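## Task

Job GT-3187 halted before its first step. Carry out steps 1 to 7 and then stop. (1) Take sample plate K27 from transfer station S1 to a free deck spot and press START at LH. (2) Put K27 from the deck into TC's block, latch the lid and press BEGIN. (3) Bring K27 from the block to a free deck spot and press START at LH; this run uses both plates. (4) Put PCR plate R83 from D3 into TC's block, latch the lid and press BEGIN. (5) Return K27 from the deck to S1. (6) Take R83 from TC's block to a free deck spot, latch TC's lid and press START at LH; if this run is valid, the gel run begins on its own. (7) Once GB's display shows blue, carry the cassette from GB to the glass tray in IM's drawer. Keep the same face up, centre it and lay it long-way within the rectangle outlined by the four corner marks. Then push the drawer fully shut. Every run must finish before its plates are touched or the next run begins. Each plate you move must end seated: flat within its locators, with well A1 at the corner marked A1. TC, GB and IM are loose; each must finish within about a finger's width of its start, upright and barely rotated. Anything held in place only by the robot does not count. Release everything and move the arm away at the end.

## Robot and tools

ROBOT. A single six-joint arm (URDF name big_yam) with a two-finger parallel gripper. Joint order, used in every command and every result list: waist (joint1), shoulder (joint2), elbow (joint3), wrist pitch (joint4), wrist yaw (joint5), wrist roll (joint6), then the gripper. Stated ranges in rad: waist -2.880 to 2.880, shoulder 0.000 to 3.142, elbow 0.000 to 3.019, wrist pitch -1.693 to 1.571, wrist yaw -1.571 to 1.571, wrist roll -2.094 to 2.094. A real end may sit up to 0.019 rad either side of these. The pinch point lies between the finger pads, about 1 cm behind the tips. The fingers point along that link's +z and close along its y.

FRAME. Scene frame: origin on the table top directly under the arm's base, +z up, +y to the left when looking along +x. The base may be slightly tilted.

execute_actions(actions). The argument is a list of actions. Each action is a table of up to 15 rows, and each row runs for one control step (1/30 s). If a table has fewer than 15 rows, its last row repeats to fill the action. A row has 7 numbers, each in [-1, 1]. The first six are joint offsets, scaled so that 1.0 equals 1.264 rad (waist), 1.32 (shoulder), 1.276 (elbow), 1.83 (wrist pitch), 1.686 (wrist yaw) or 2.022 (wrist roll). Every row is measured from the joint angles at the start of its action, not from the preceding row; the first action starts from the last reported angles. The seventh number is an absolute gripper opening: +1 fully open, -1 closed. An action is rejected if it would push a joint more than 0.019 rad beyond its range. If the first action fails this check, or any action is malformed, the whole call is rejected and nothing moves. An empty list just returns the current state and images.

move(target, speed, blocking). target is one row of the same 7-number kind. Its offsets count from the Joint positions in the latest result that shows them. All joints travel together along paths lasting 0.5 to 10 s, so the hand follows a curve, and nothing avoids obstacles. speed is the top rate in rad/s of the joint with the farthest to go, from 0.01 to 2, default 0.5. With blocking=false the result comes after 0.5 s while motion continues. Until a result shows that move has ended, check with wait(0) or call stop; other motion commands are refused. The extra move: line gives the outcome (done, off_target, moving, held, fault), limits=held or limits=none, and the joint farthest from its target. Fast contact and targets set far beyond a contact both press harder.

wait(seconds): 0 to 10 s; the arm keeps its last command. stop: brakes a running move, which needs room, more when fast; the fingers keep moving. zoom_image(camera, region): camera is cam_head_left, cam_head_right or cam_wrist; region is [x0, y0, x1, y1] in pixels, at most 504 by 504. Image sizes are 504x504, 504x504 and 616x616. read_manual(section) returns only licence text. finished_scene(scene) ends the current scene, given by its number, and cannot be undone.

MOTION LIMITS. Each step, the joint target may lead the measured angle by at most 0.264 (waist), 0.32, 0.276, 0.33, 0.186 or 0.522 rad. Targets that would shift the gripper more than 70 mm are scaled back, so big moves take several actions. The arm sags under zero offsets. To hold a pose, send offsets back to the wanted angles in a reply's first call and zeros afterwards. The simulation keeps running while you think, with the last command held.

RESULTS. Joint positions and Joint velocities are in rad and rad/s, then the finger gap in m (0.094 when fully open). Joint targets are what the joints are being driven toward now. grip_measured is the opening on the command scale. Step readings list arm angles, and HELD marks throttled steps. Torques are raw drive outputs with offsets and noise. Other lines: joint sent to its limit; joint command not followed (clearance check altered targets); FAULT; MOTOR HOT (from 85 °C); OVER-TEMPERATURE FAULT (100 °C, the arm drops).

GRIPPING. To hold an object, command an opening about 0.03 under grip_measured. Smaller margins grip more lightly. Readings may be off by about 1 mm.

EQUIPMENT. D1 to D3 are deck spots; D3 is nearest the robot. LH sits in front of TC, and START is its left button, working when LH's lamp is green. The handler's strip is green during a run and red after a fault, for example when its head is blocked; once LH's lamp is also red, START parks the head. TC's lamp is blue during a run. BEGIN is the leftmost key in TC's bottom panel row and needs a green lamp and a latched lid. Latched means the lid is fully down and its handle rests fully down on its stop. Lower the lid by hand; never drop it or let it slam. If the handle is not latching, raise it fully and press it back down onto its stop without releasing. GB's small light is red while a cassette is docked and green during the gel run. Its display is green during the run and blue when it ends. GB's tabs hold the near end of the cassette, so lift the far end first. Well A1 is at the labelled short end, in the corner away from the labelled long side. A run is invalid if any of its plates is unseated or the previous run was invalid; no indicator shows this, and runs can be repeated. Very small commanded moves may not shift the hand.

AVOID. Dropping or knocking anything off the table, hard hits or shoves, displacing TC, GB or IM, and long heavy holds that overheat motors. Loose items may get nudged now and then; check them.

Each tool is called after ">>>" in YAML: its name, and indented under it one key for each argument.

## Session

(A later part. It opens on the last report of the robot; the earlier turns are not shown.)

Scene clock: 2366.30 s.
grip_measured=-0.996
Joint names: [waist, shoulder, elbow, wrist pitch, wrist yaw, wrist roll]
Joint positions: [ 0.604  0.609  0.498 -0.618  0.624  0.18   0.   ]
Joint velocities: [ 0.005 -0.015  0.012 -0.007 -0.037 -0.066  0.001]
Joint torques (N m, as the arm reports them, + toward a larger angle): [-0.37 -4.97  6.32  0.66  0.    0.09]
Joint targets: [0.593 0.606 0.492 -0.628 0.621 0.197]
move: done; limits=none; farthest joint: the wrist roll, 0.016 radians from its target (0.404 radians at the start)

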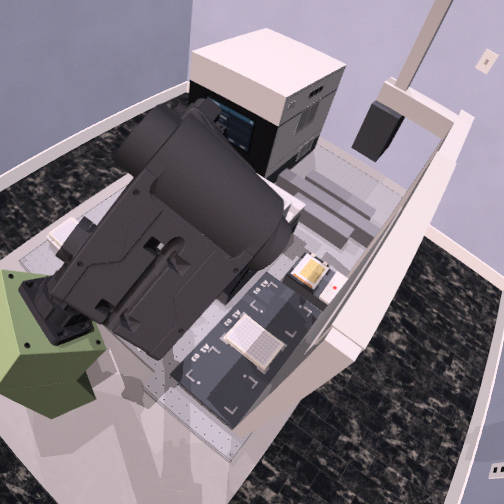

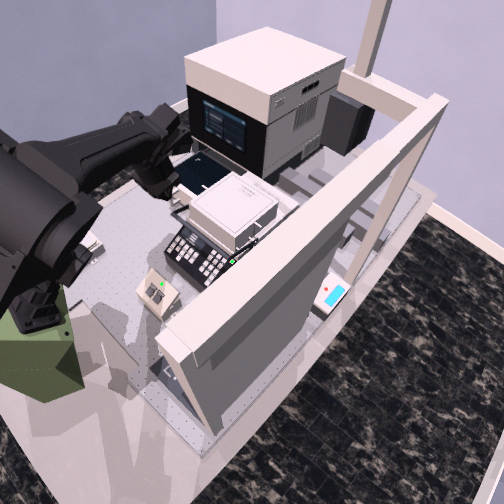

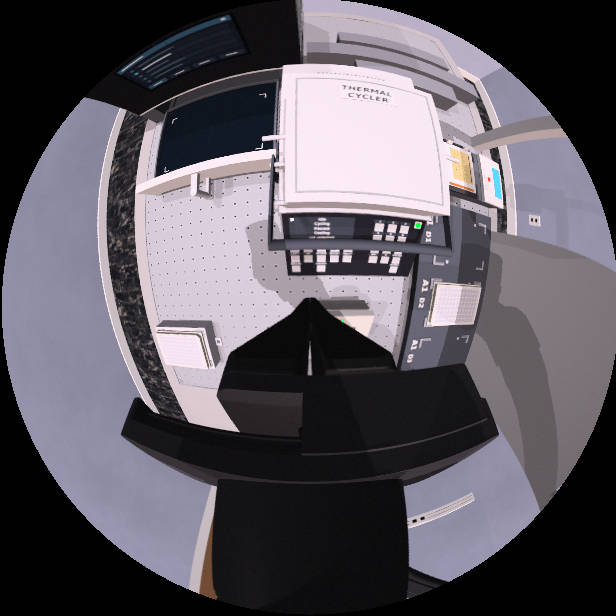

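>>> move:
  target: [-0.712,0.085,0.255,-0.095,-0.256,-0.1,-1.0]
  speed: 0.5

Scene clock: 2379.93 s.
grip_measured=-0.996
Joint names: [waist, shoulder, elbow, wrist pitch, wrist yaw, wrist roll]
Joint positions: [-0.292  0.701  0.782 -0.781  0.196 -0.005  0.   ]
Joint velocities: [-0.005 -0.005 -0.002  0.002  0.007 -0.007 -0.001]
Joint torques (N m, as the arm reports them, + toward a larger angle): [-0.64 -8.45 11.12  0.45  0.13 -0.21]
Joint targets: [-0.296 0.721 0.823 -0.792 0.192 -0.022]
move: off_target; limits=none; farthest joint: the elbow, 0.042 radians from its target (0.325 radians at the start)

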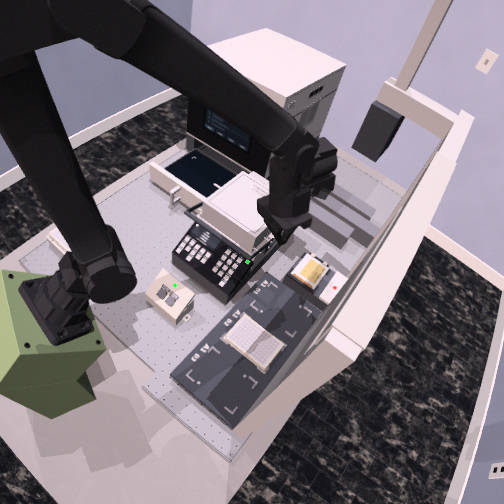

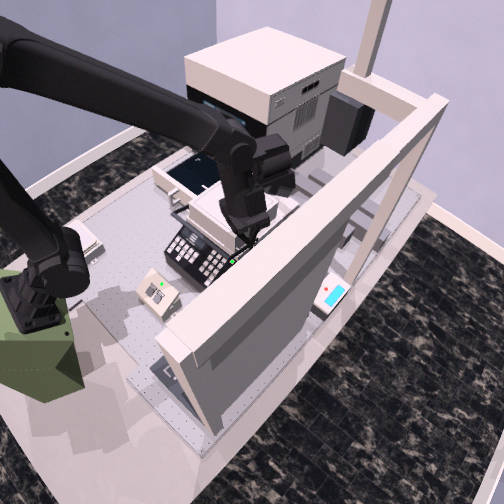

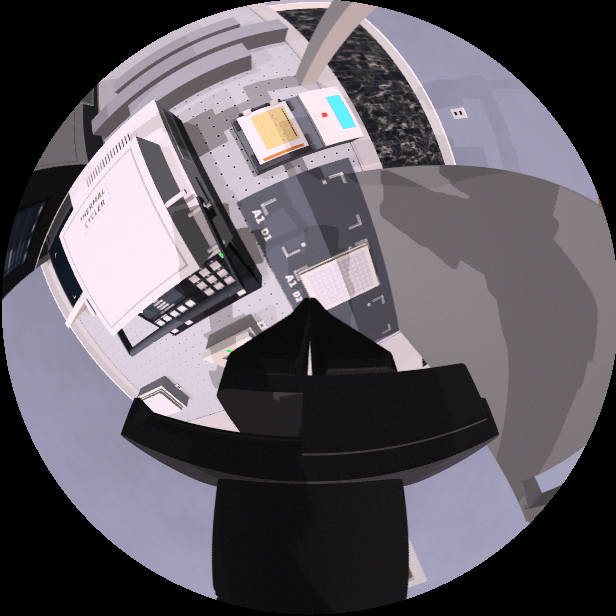

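>>> move:
  target: [-0.21,0.258,-0.04,0.451,-0.40,-0.197,-1.0]
  speed: 0.35

Scene clock: 2385.03 s.
grip_measured=-0.996
Joint names: [waist, shoulder, elbow, wrist pitch, wrist yaw, wrist roll]
Joint positions: [-0.549  1.022  0.738  0.029 -0.476 -0.387  0.   ]
Joint velocities: [-0.005 -0.005 -0.012 -0.002 -0.022 -0.007 -0.002]
Joint torques (N m, as the arm reports them, + toward a larger angle): [ -2.71 -11.52   5.39   2.33  -0.19  -0.23]
Joint targets: [-0.557 1.042 0.731 0.044 -0.479 -0.404]
move: done; limits=none; farthest joint: the shoulder, 0.019 radians from its target (0.340 radians at the start)

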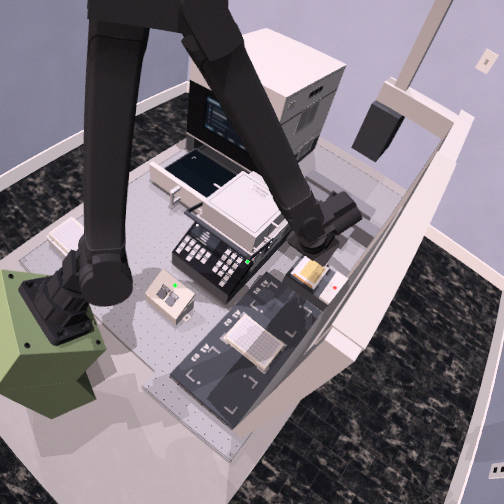

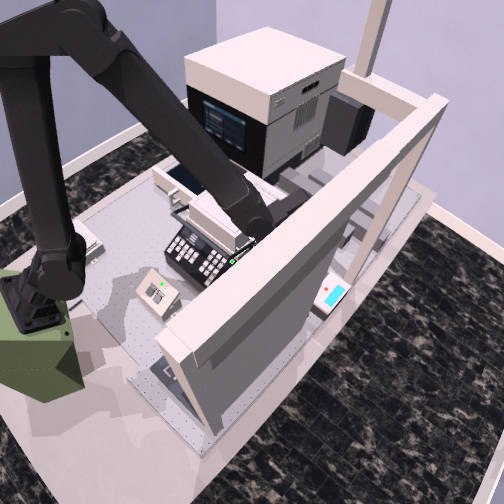

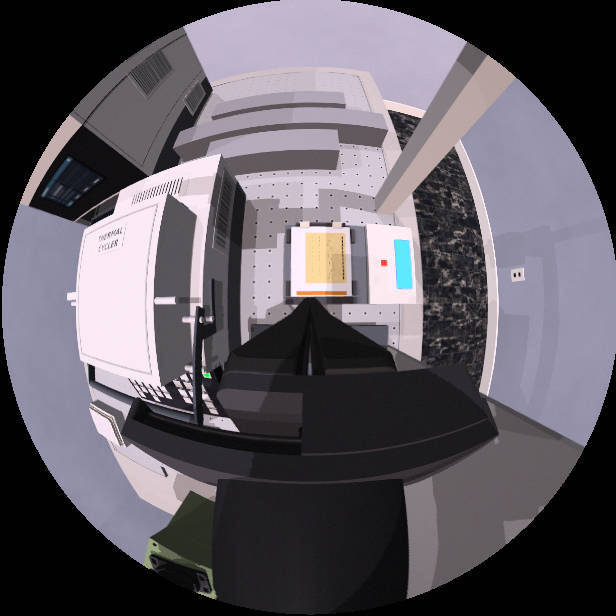

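>>> zoom_image:
  camera: "cam_wrist"
  region: [250,200,430,320]

Region (250, 200, 430, 320) of cam_wrist's 616x616 image, scaled by 2.800, with more detail than that image has.

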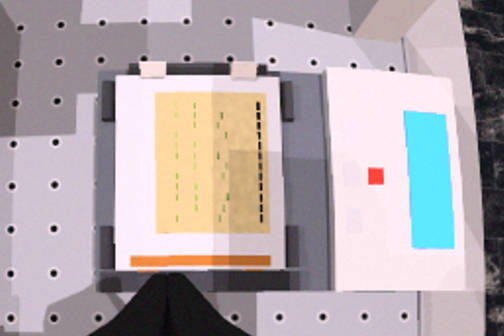

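>>> move:
  target: [-0.012,0.236,0.04,0.143,-0.004,-0.008,1.0]
  speed: 0.2

>>> zoom_image:
  camera: "cam_wrist"
  region: [220,150,460,350]

Scene clock: 2400.50 s.
grip_measured=+1.000
Joint names: [waist, shoulder, elbow, wrist pitch, wrist yaw, wrist roll]
Joint positions: [-0.553  1.316  0.762  0.275 -0.48  -0.388  0.094]
Joint velocities: [ 0.005 -0.015  0.007 -0.017  0.022 -0.022  0.   ]
Joint torques (N m, as the arm reports them, + toward a larger angle): [ -2.7  -13.22   5.65   2.23  -0.14  -0.26]
Joint targets: [-0.564 1.334 0.788 0.290 -0.483 -0.403]
move: off_target; limits=none; farthest joint: the elbow, 0.027 radians from its target (0.051 radians at the start)

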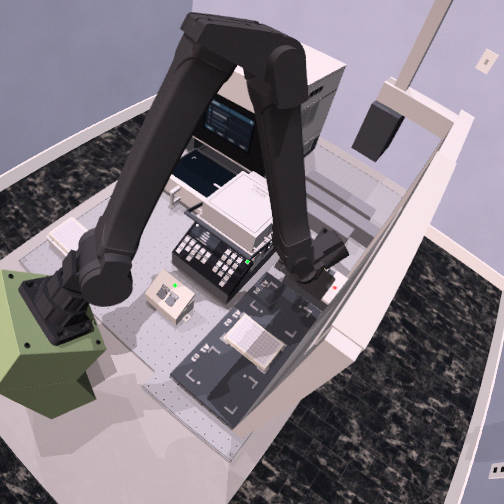

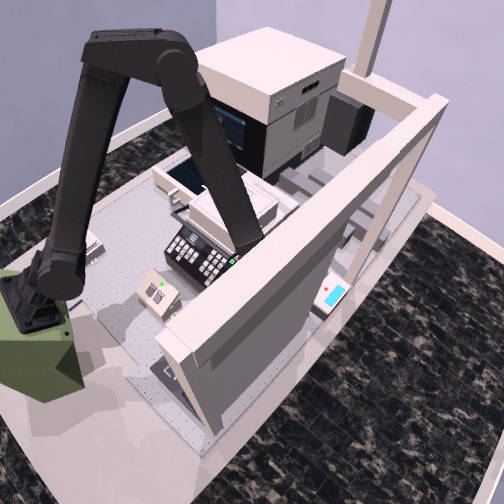

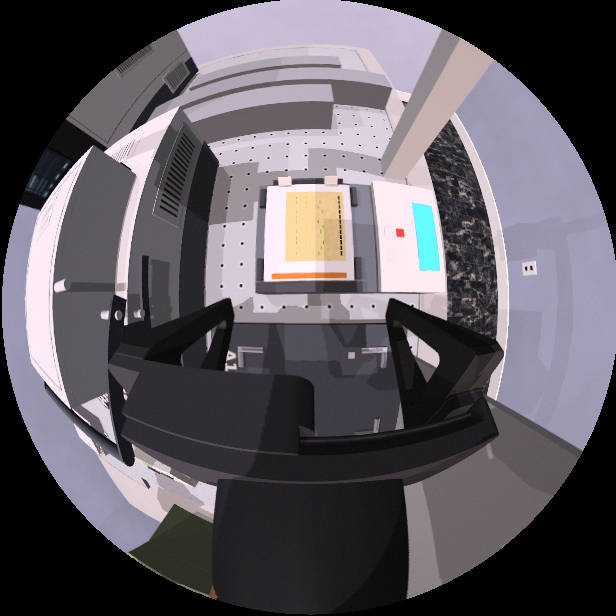

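Region (220, 150, 460, 350) of cam_wrist's 616x616 image, scaled by 2.100, with more detail than that image has.

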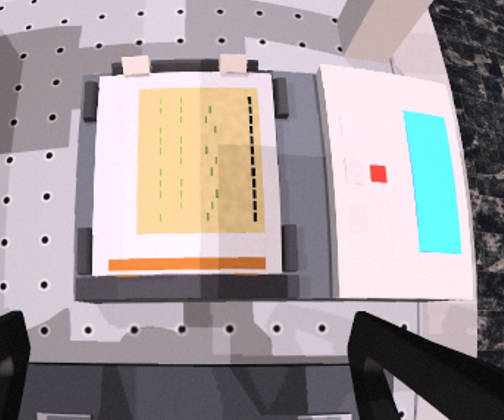

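>>> move:
  target: [0.137,0.124,0.373,-0.337,0.173,-0.028,1.0]
  speed: 0.25

>>> zoom_image:
  camera: "cam_wrist"
  region: [180,130,460,380]

Scene clock: 2420.33 s.
grip_measured=+1.000
Joint names: [waist, shoulder, elbow, wrist pitch, wrist yaw, wrist roll]
Joint positions: [-0.388  1.45   1.205 -0.331 -0.191 -0.428  0.094]
Joint velocities: [-0.005 -0.015 -0.002 -0.002 -0.037  0.037  0.   ]
Joint torques (N m, as the arm reports them, + toward a larger angle): [ -0.12 -16.27   8.35   0.9    0.07  -0.29]
Joint targets: [-0.379 1.479 1.238 -0.342 -0.188 -0.445]
move: off_target; limits=none; farthest joint: the elbow, 0.033 radians from its target (0.476 radians at the start)

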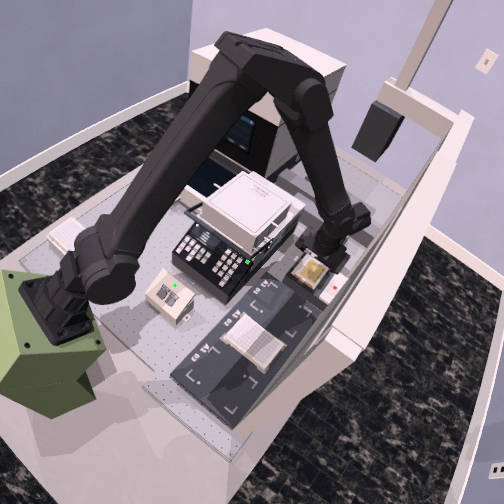

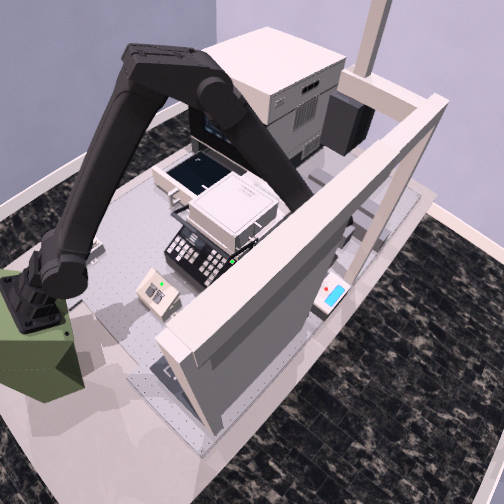

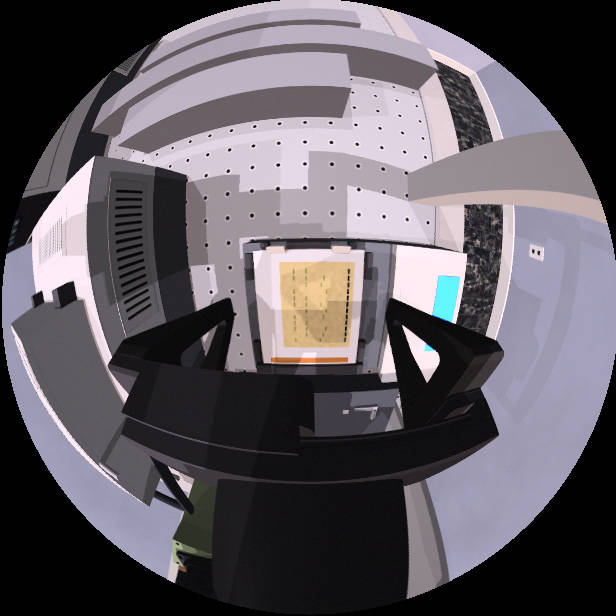

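Region (180, 130, 460, 380) of cam_wrist's 616x616 image, scaled by 1.800, with more detail than that image has; it fills the top 450 rows of this view, and the rest is white.

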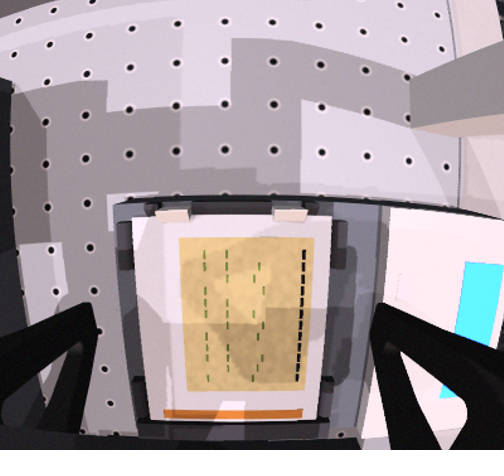

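>>> zoom_image:
  camera: "cam_wrist"
  region: [235,230,385,290]

>>> zoom_image:
  camera: "cam_wrist"
  region: [235,325,385,385]

Region (235, 230, 385, 290) of cam_wrist's 616x616 image, scaled by 3.360, with more detail than that image has; it fills the top 202 rows of this view, and the rest is white.

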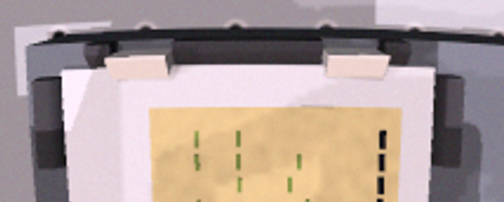

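Region (235, 325, 385, 385) of cam_wrist's 616x616 image, scaled by 3.360, with more detail than that image has; it fills the top 202 rows of this view, and the rest is white.

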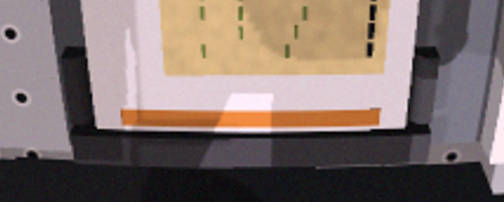

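>>> move:
  target: [-0.017,0.0545,-0.028,0.039,-0.006,-0.0104,1.0]
  speed: 0.08

>>> zoom_image:
  camera: "cam_wrist"
  region: [180,180,440,380]

Scene clock: 2436.20 s.
grip_measured=+1.000
Joint names: [waist, shoulder, elbow, wrist pitch, wrist yaw, wrist roll]
Joint positions: [-0.4    1.498  1.175 -0.274 -0.198 -0.433  0.094]
Joint velocities: [-0.005 -0.015  0.002 -0.002 -0.007  0.022  0.   ]
Joint torques (N m, as the arm reports them, + toward a larger angle): [ -2.14 -16.92   4.5    1.63  -0.12  -0.28]
Joint targets: [-0.410 1.522 1.170 -0.260 -0.201 -0.449]
move: off_target; limits=none; farthest joint: the shoulder, 0.024 radians from its target (0.072 radians at the start)

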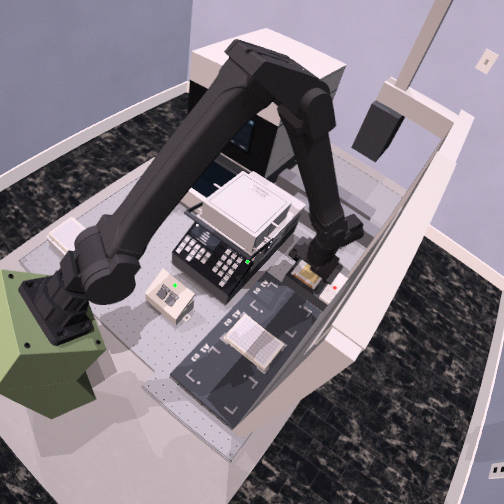

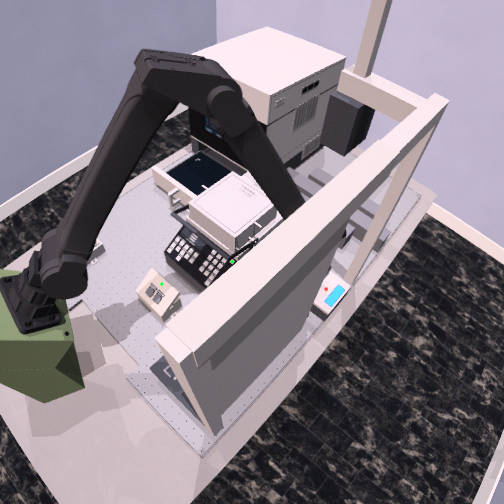

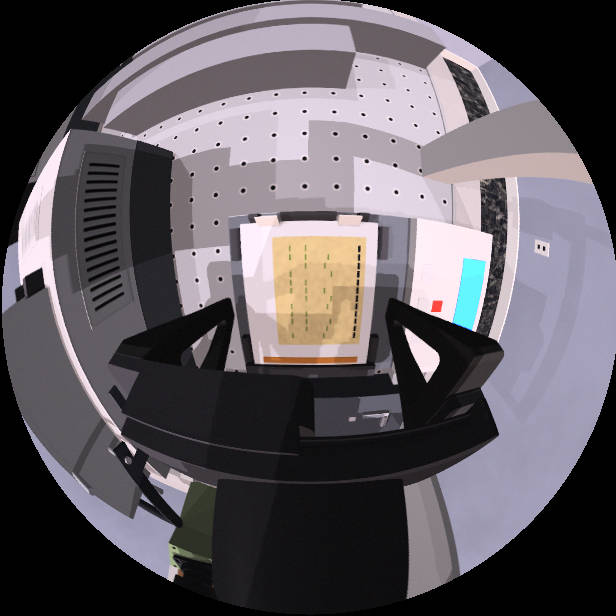

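Region (180, 180, 440, 380) of cam_wrist's 616x616 image, scaled by 1.938, with more detail than that image has; it fills the top 388 rows of this view, and the rest is white.

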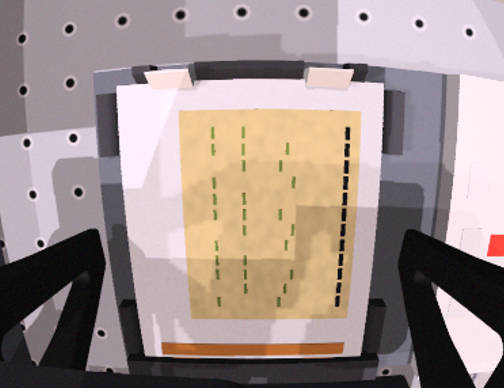

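>>> move:
  target: [0.0,0.041,0.03,0.023,0.002,-0.008,1.0]
  speed: 0.04

>>> zoom_image:
  camera: "cam_wrist"
  region: [180,180,440,380]

Scene clock: 2443.23 s.
grip_measured=+1.000
Joint names: [waist, shoulder, elbow, wrist pitch, wrist yaw, wrist roll]
Joint positions: [-0.4    1.522  1.182 -0.244 -0.197 -0.434  0.094]
Joint velocities: [ 0.005  0.005  0.007  0.002  0.007 -0.022  0.   ]
Joint torques (N m, as the arm reports them, + toward a larger angle): [ -1.35 -16.72   7.42   1.61   0.08  -0.28]
Joint targets: [-0.400 1.552 1.213 -0.231 -0.195 -0.450]
move: off_target; limits=none; farthest joint: the elbow, 0.031 radians from its target (0.039 radians at the start)

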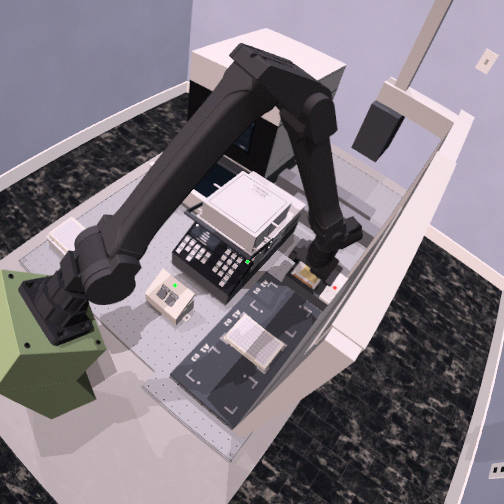

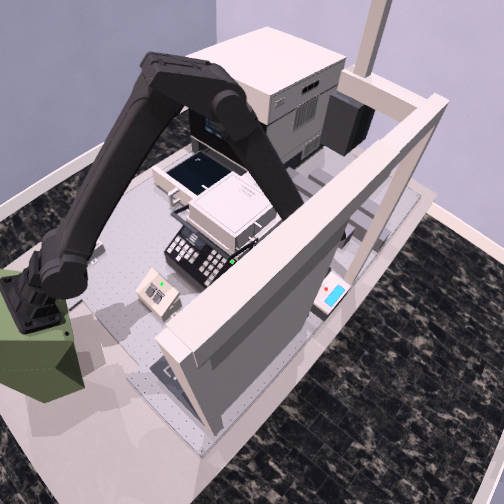

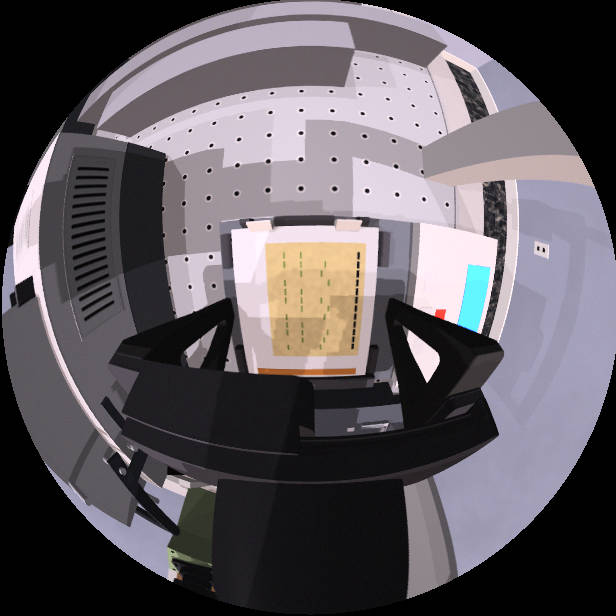

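Region (180, 180, 440, 380) of cam_wrist's 616x616 image, scaled by 1.938, with more detail than that image has; it fills the top 388 rows of this view, and the rest is white.

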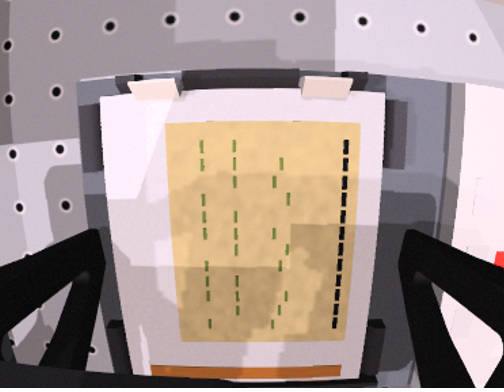

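>>> move:
  target: [0.011,0.023,0.024,0.006,0.002,-0.008,1.0]
  speed: 0.03

>>> zoom_image:
  camera: "cam_wrist"
  region: [180,180,440,380]

Scene clock: 2447.13 s.
grip_measured=+1.000
Joint names: [waist, shoulder, elbow, wrist pitch, wrist yaw, wrist roll]
Joint positions: [-0.397  1.523  1.182 -0.244 -0.197 -0.434  0.094]
Joint velocities: [-0.005 -0.015  0.017  0.007 -0.081  0.051  0.   ]
Joint torques (N m, as the arm reports them, + toward a larger angle): [ -0.13 -16.76   7.41   1.38   0.12  -0.26]
Joint targets: [-0.386 1.553 1.213 -0.233 -0.194 -0.450]
move: off_target; limits=none; farthest joint: the elbow, 0.031 radians from its target (0.031 radians at the start)

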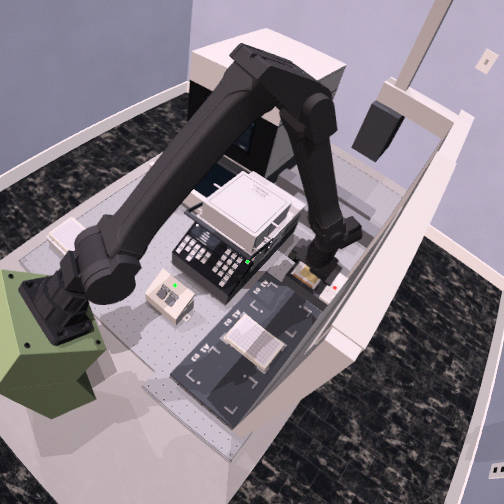

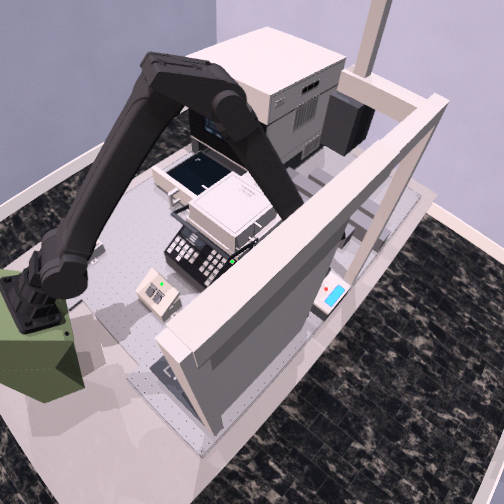

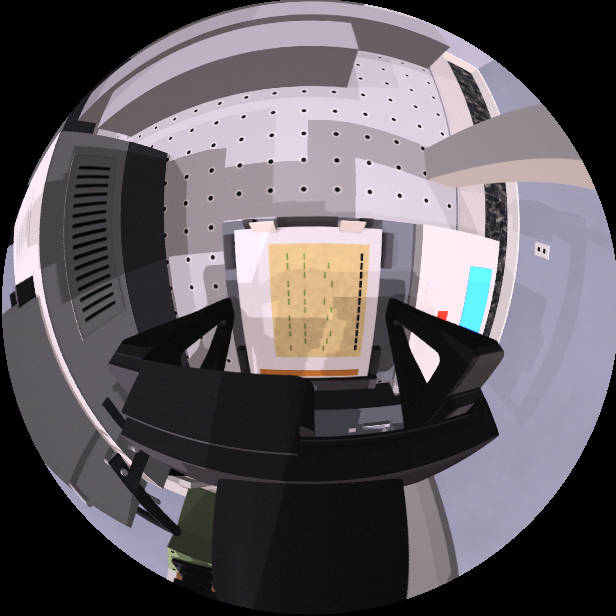

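Region (180, 180, 440, 380) of cam_wrist's 616x616 image, scaled by 1.938, with more detail than that image has; it fills the top 388 rows of this view, and the rest is white.

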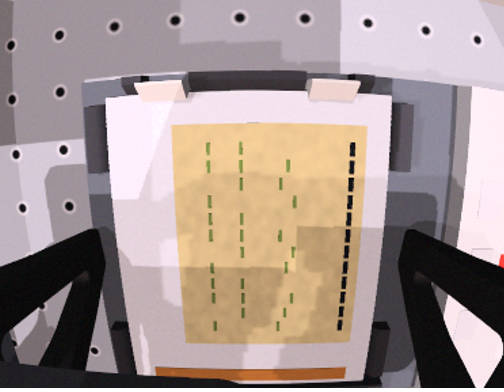

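>>> move:
  target: [0.008,0.030,0.024,0.006,0.002,-0.008,1.0]
  speed: 0.03

>>> zoom_image:
  camera: "cam_wrist"
  region: [180,180,440,380]

Scene clock: 2451.77 s.
grip_measured=+1.000
Joint names: [waist, shoulder, elbow, wrist pitch, wrist yaw, wrist roll]
Joint positions: [-0.397  1.525  1.182 -0.244 -0.197 -0.435  0.094]
Joint velocities: [-0.005  0.005 -0.007 -0.007  0.051 -0.095  0.   ]
Joint torques (N m, as the arm reports them, + toward a larger angle): [  0.04 -16.02   7.3    1.5    0.09  -0.23]
Joint targets: [-0.387 1.563 1.213 -0.233 -0.194 -0.450]
move: off_target; limits=none; farthest joint: the shoulder, 0.038 radians from its target (0.039 radians at the start)

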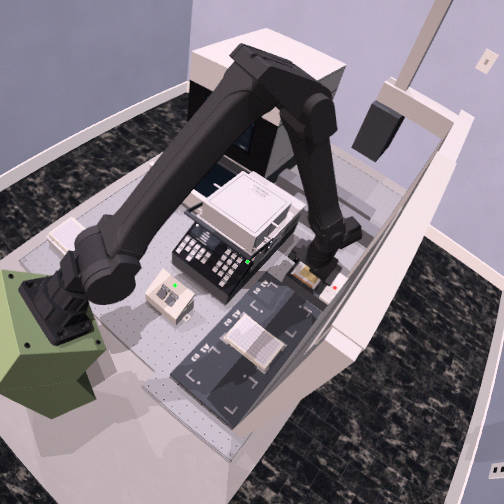

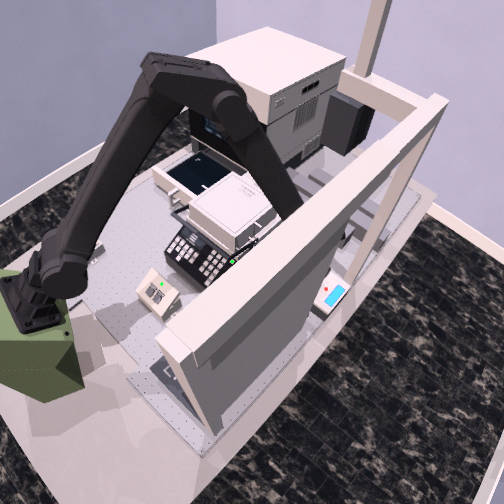

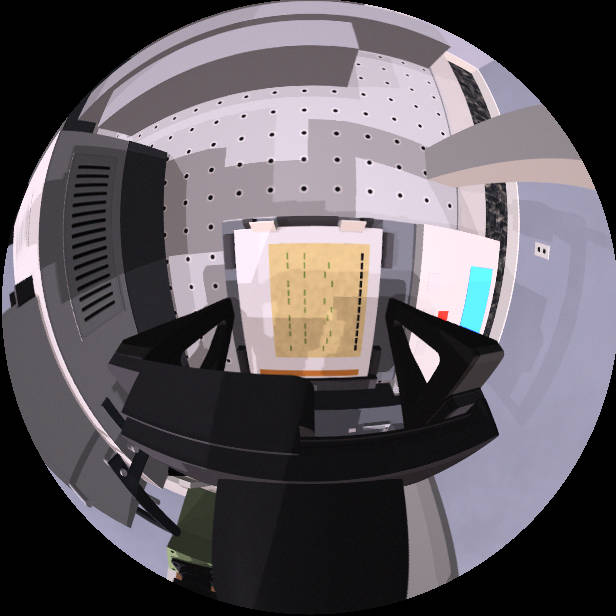

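Region (180, 180, 440, 380) of cam_wrist's 616x616 image, scaled by 1.938, with more detail than that image has; it fills the top 388 rows of this view, and the rest is white.

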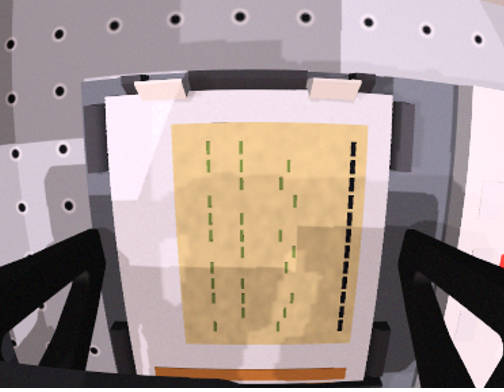

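>>> move:
  target: [0.008,0.015,0.024,0.006,0.002,-0.008,0.74]
  speed: 0.03

Scene clock: 2456.23 s.
grip_measured=+0.742
Joint names: [waist, shoulder, elbow, wrist pitch, wrist yaw, wrist roll]
Joint positions: [-0.397  1.525  1.182 -0.244 -0.197 -0.436  0.082]
Joint velocities: [-0.005 -0.024 -0.002  0.007 -0.007 -0.022  0.001]
Joint torques (N m, as the arm reports them, + toward a larger angle): [ -0.33 -17.62   7.54   1.61   0.1   -0.27]
Joint targets: [-0.387 1.545 1.213 -0.233 -0.194 -0.452]
move: off_target; limits=none; farthest joint: the elbow, 0.031 radians from its target (0.031 radians at the start)

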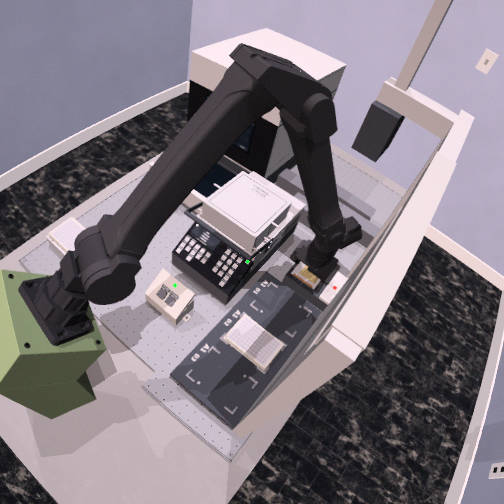

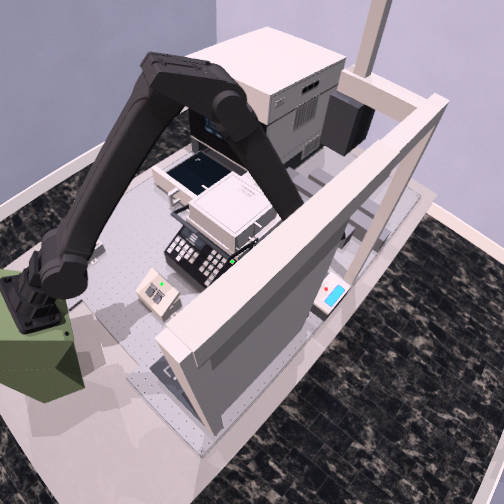

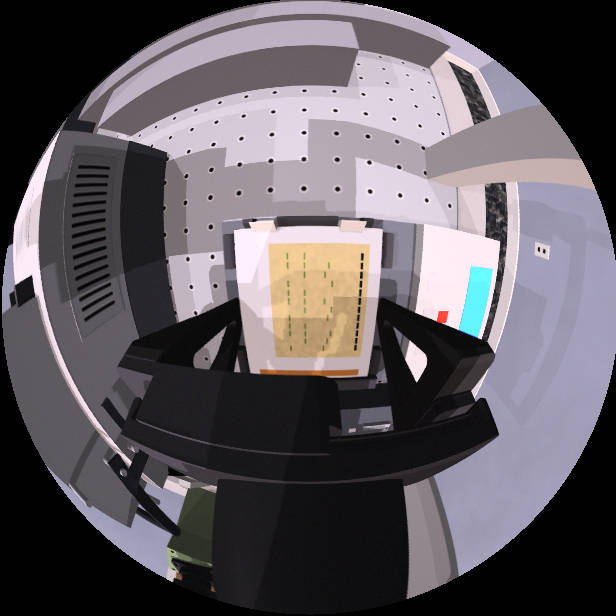

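>>> move:
  target: [0.008,0.015,0.024,0.006,0.002,-0.006,0.68]
  speed: 0.03

Scene clock: 2458.60 s.
grip_measured=+0.688
Joint names: [waist, shoulder, elbow, wrist pitch, wrist yaw, wrist roll]
Joint positions: [-0.397  1.525  1.182 -0.244 -0.197 -0.436  0.079]
Joint velocities: [-0.005  0.005 -0.017 -0.012  0.007  0.022  0.   ]
Joint torques (N m, as the arm reports them, + toward a larger angle): [ -0.45 -17.25   7.11   1.66   0.09  -0.2 ]
Joint targets: [-0.387 1.545 1.213 -0.233 -0.194 -0.448]
move: off_target; limits=none; farthest joint: the elbow, 0.030 radians from its target (0.031 radians at the start)

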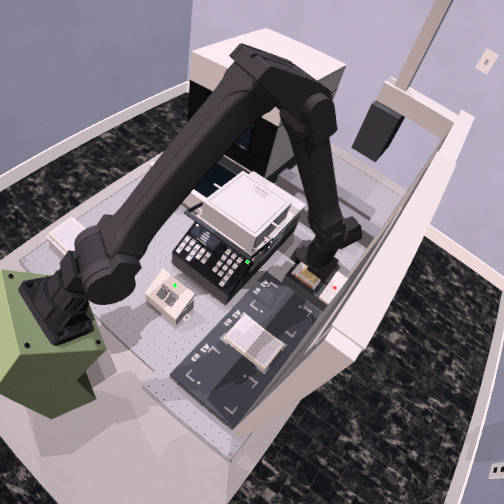

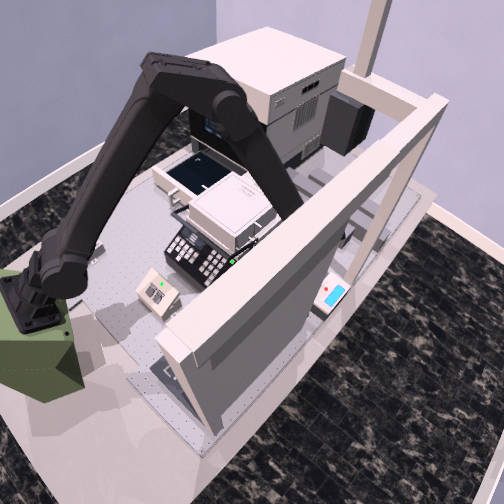

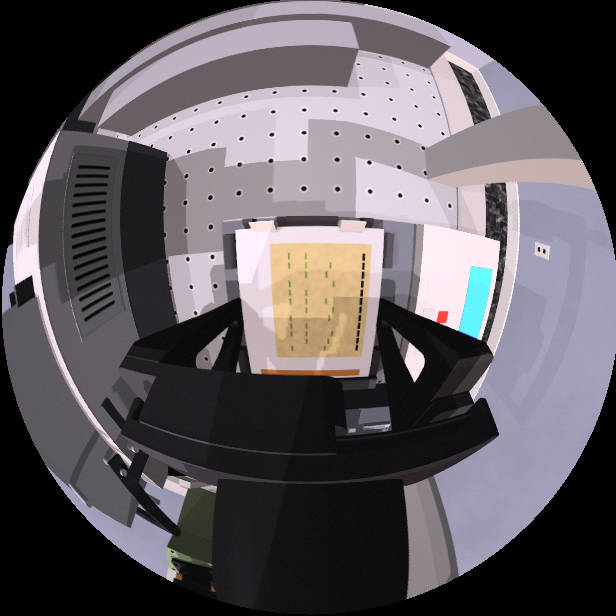

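>>> execute_actions:
  actions:
    - [[0.008,0.015,0.024,-0.004,0.002,-0.006,0.658]]
    - [[0.0095,0.018,0.028,-0.011,0.004,-0.006,0.658],[0.0095,0.018,0.028,-0.011,0.004,-0.006,0.658],[0.0095,0.018,0.028,-0.011,0.004,-0.006,0.658],[0.0106,0.0205,0.0336,-0.0207,0.0073,-0.006,0.658]]
    - [[0.0095,0.018,0.028,-0.011,0.004,-0.006,0.658],[0.0095,0.018,0.028,-0.011,0.004,-0.006,0.658],[0.0095,0.018,0.028,-0.011,0.004,-0.006,0.658],[0.0106,0.0205,0.0336,-0.0207,0.0073,-0.006,0.658]]

Scene clock: 2475.40 s.
grip_measured=+0.673
Joint names: [waist, shoulder, elbow, wrist pitch, wrist yaw, wrist roll]
Joint positions: [-0.392  1.526  1.205 -0.295 -0.178 -0.436  0.079]
Joint velocities: [-0.015 -0.015 -0.002 -0.007 -0.022 -0.022  0.   ]
Joint torques (N m, as the arm reports them, + toward a larger angle): [  0.35 -17.52   7.63   0.54   0.05  -0.21]
Joint targets: [-0.381 1.552 1.236 -0.308 -0.175 -0.448]
Step readings (joint positions; steps 1 to 15: 1st action; 16 to 30: 2nd action; 31 to 45: 3rd action):
0: [-0.397 1.525 1.182 -0.244 -0.197 -0.436]
1: [-0.397 1.525 1.182 -0.244 -0.197 -0.436]
2: [-0.397 1.525 1.182 -0.244 -0.197 -0.436]
4: [-0.397 1.525 1.182 -0.244 -0.197 -0.436]
8: [-0.397 1.525 1.182 -0.244 -0.197 -0.436]
15: [-0.397 1.525 1.182 -0.244 -0.197 -0.436]
16: [-0.397 1.525 1.183 -0.246 -0.196 -0.436]
17: [-0.397 1.525 1.185 -0.249 -0.195 -0.436]
19: [-0.396 1.525 1.187 -0.256 -0.191 -0.436]
23: [-0.395 1.525 1.193 -0.269 -0.187 -0.436]
30: [-0.395 1.525 1.193 -0.270 -0.187 -0.436]
31: [-0.394 1.525 1.194 -0.272 -0.186 -0.436]
32: [-0.394 1.525 1.195 -0.275 -0.186 -0.436]
34: [-0.393 1.525 1.198 -0.282 -0.182 -0.436]
38: [-0.392 1.526 1.204 -0.294 -0.179 -0.436]
45: Joint positions above

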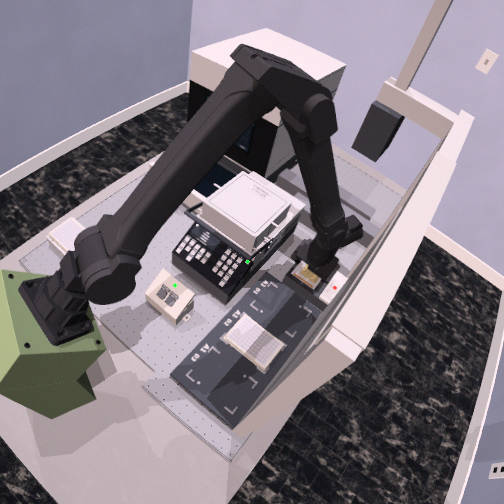

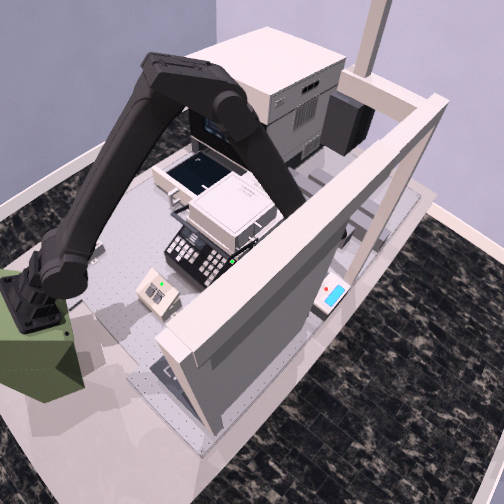

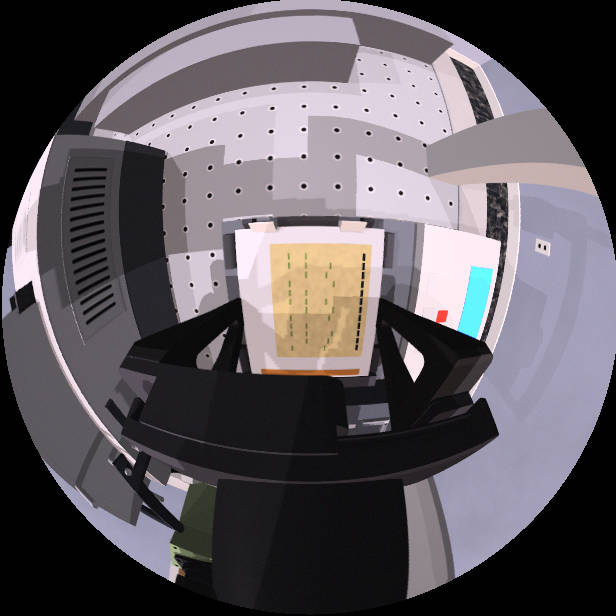

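>>> execute_actions:
  actions:
    - [[0.0095,0.018,0.028,-0.011,0.004,-0.006,0.65],[0.0095,0.018,0.028,-0.011,0.004,-0.006,0.65],[0.0095,0.018,0.028,-0.011,0.004,-0.006,0.65],[0.0106,0.0205,0.0336,-0.0212,0.0073,-0.006,0.65]]
    - [[0.0095,0.018,0.028,-0.011,0.004,-0.006,0.65],[0.0095,0.018,0.028,-0.011,0.004,-0.006,0.65],[0.0095,0.018,0.028,-0.011,0.004,-0.006,0.65],[0.0106,0.0205,0.0336,-0.0212,0.0073,-0.006,0.65]]
    - [[0.0095,0.018,0.028,-0.011,0.004,-0.006,0.65],[0.0095,0.018,0.028,-0.011,0.004,-0.006,0.65],[0.0095,0.018,0.028,-0.011,0.004,-0.006,0.65],[0.0106,0.0205,0.0336,-0.0212,0.0073,-0.006,0.65]]

Scene clock: 2479.73 s.
grip_measured=+0.667
Joint names: [waist, shoulder, elbow, wrist pitch, wrist yaw, wrist roll]
Joint positions: [-0.385  1.534  1.239 -0.367 -0.152 -0.436  0.078]
Joint velocities: [ 0.005 -0.015  0.007 -0.017 -0.022  0.037 -0.001]
Joint torques (N m, as the arm reports them, + toward a larger angle): [ -0.24 -17.69   7.6    0.38   0.11  -0.19]
Joint targets: [-0.374 1.558 1.271 -0.383 -0.148 -0.448]
Step readings (joint positions; steps 1 to 15: 1st action; 16 to 30: 2nd action; 31 to 45: 3rd action):
0: [-0.392 1.526 1.205 -0.295 -0.178 -0.436]
1: [-0.392 1.526 1.206 -0.297 -0.177 -0.436]
2: [-0.391 1.526 1.207 -0.299 -0.176 -0.436]
4: [-0.391 1.527 1.209 -0.306 -0.173 -0.436]
8: [-0.389 1.529 1.216 -0.319 -0.169 -0.436]
15: [-0.389 1.529 1.216 -0.320 -0.169 -0.436]
16: [-0.389 1.529 1.217 -0.322 -0.168 -0.436]
17: [-0.389 1.529 1.218 -0.323 -0.167 -0.436]
19: [-0.388 1.530 1.220 -0.330 -0.164 -0.436]
23: [-0.387 1.531 1.227 -0.343 -0.160 -0.436]
30: [-0.387 1.532 1.228 -0.344 -0.160 -0.436]
31: [-0.387 1.532 1.229 -0.345 -0.159 -0.436]
32: [-0.386 1.532 1.229 -0.347 -0.158 -0.436]
34: [-0.386 1.532 1.232 -0.353 -0.156 -0.436]
38: [-0.385 1.534 1.239 -0.366 -0.152 -0.436]
45: Joint positions above

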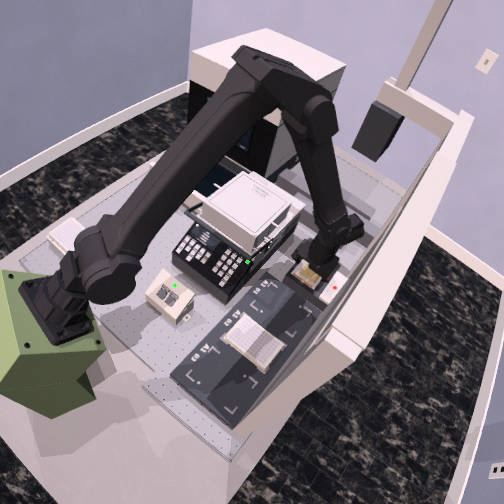

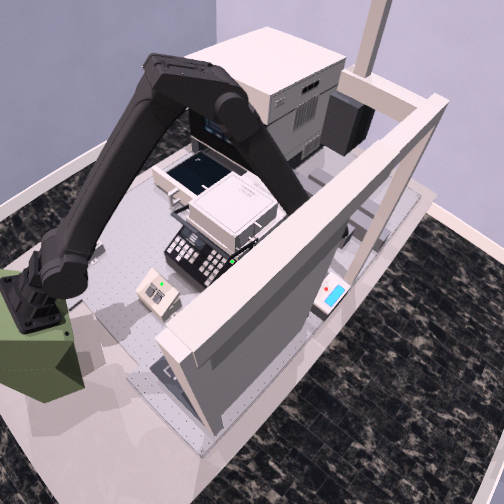

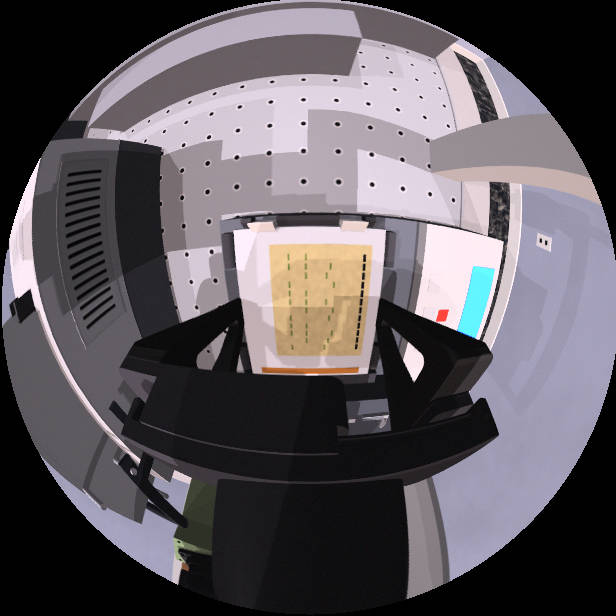

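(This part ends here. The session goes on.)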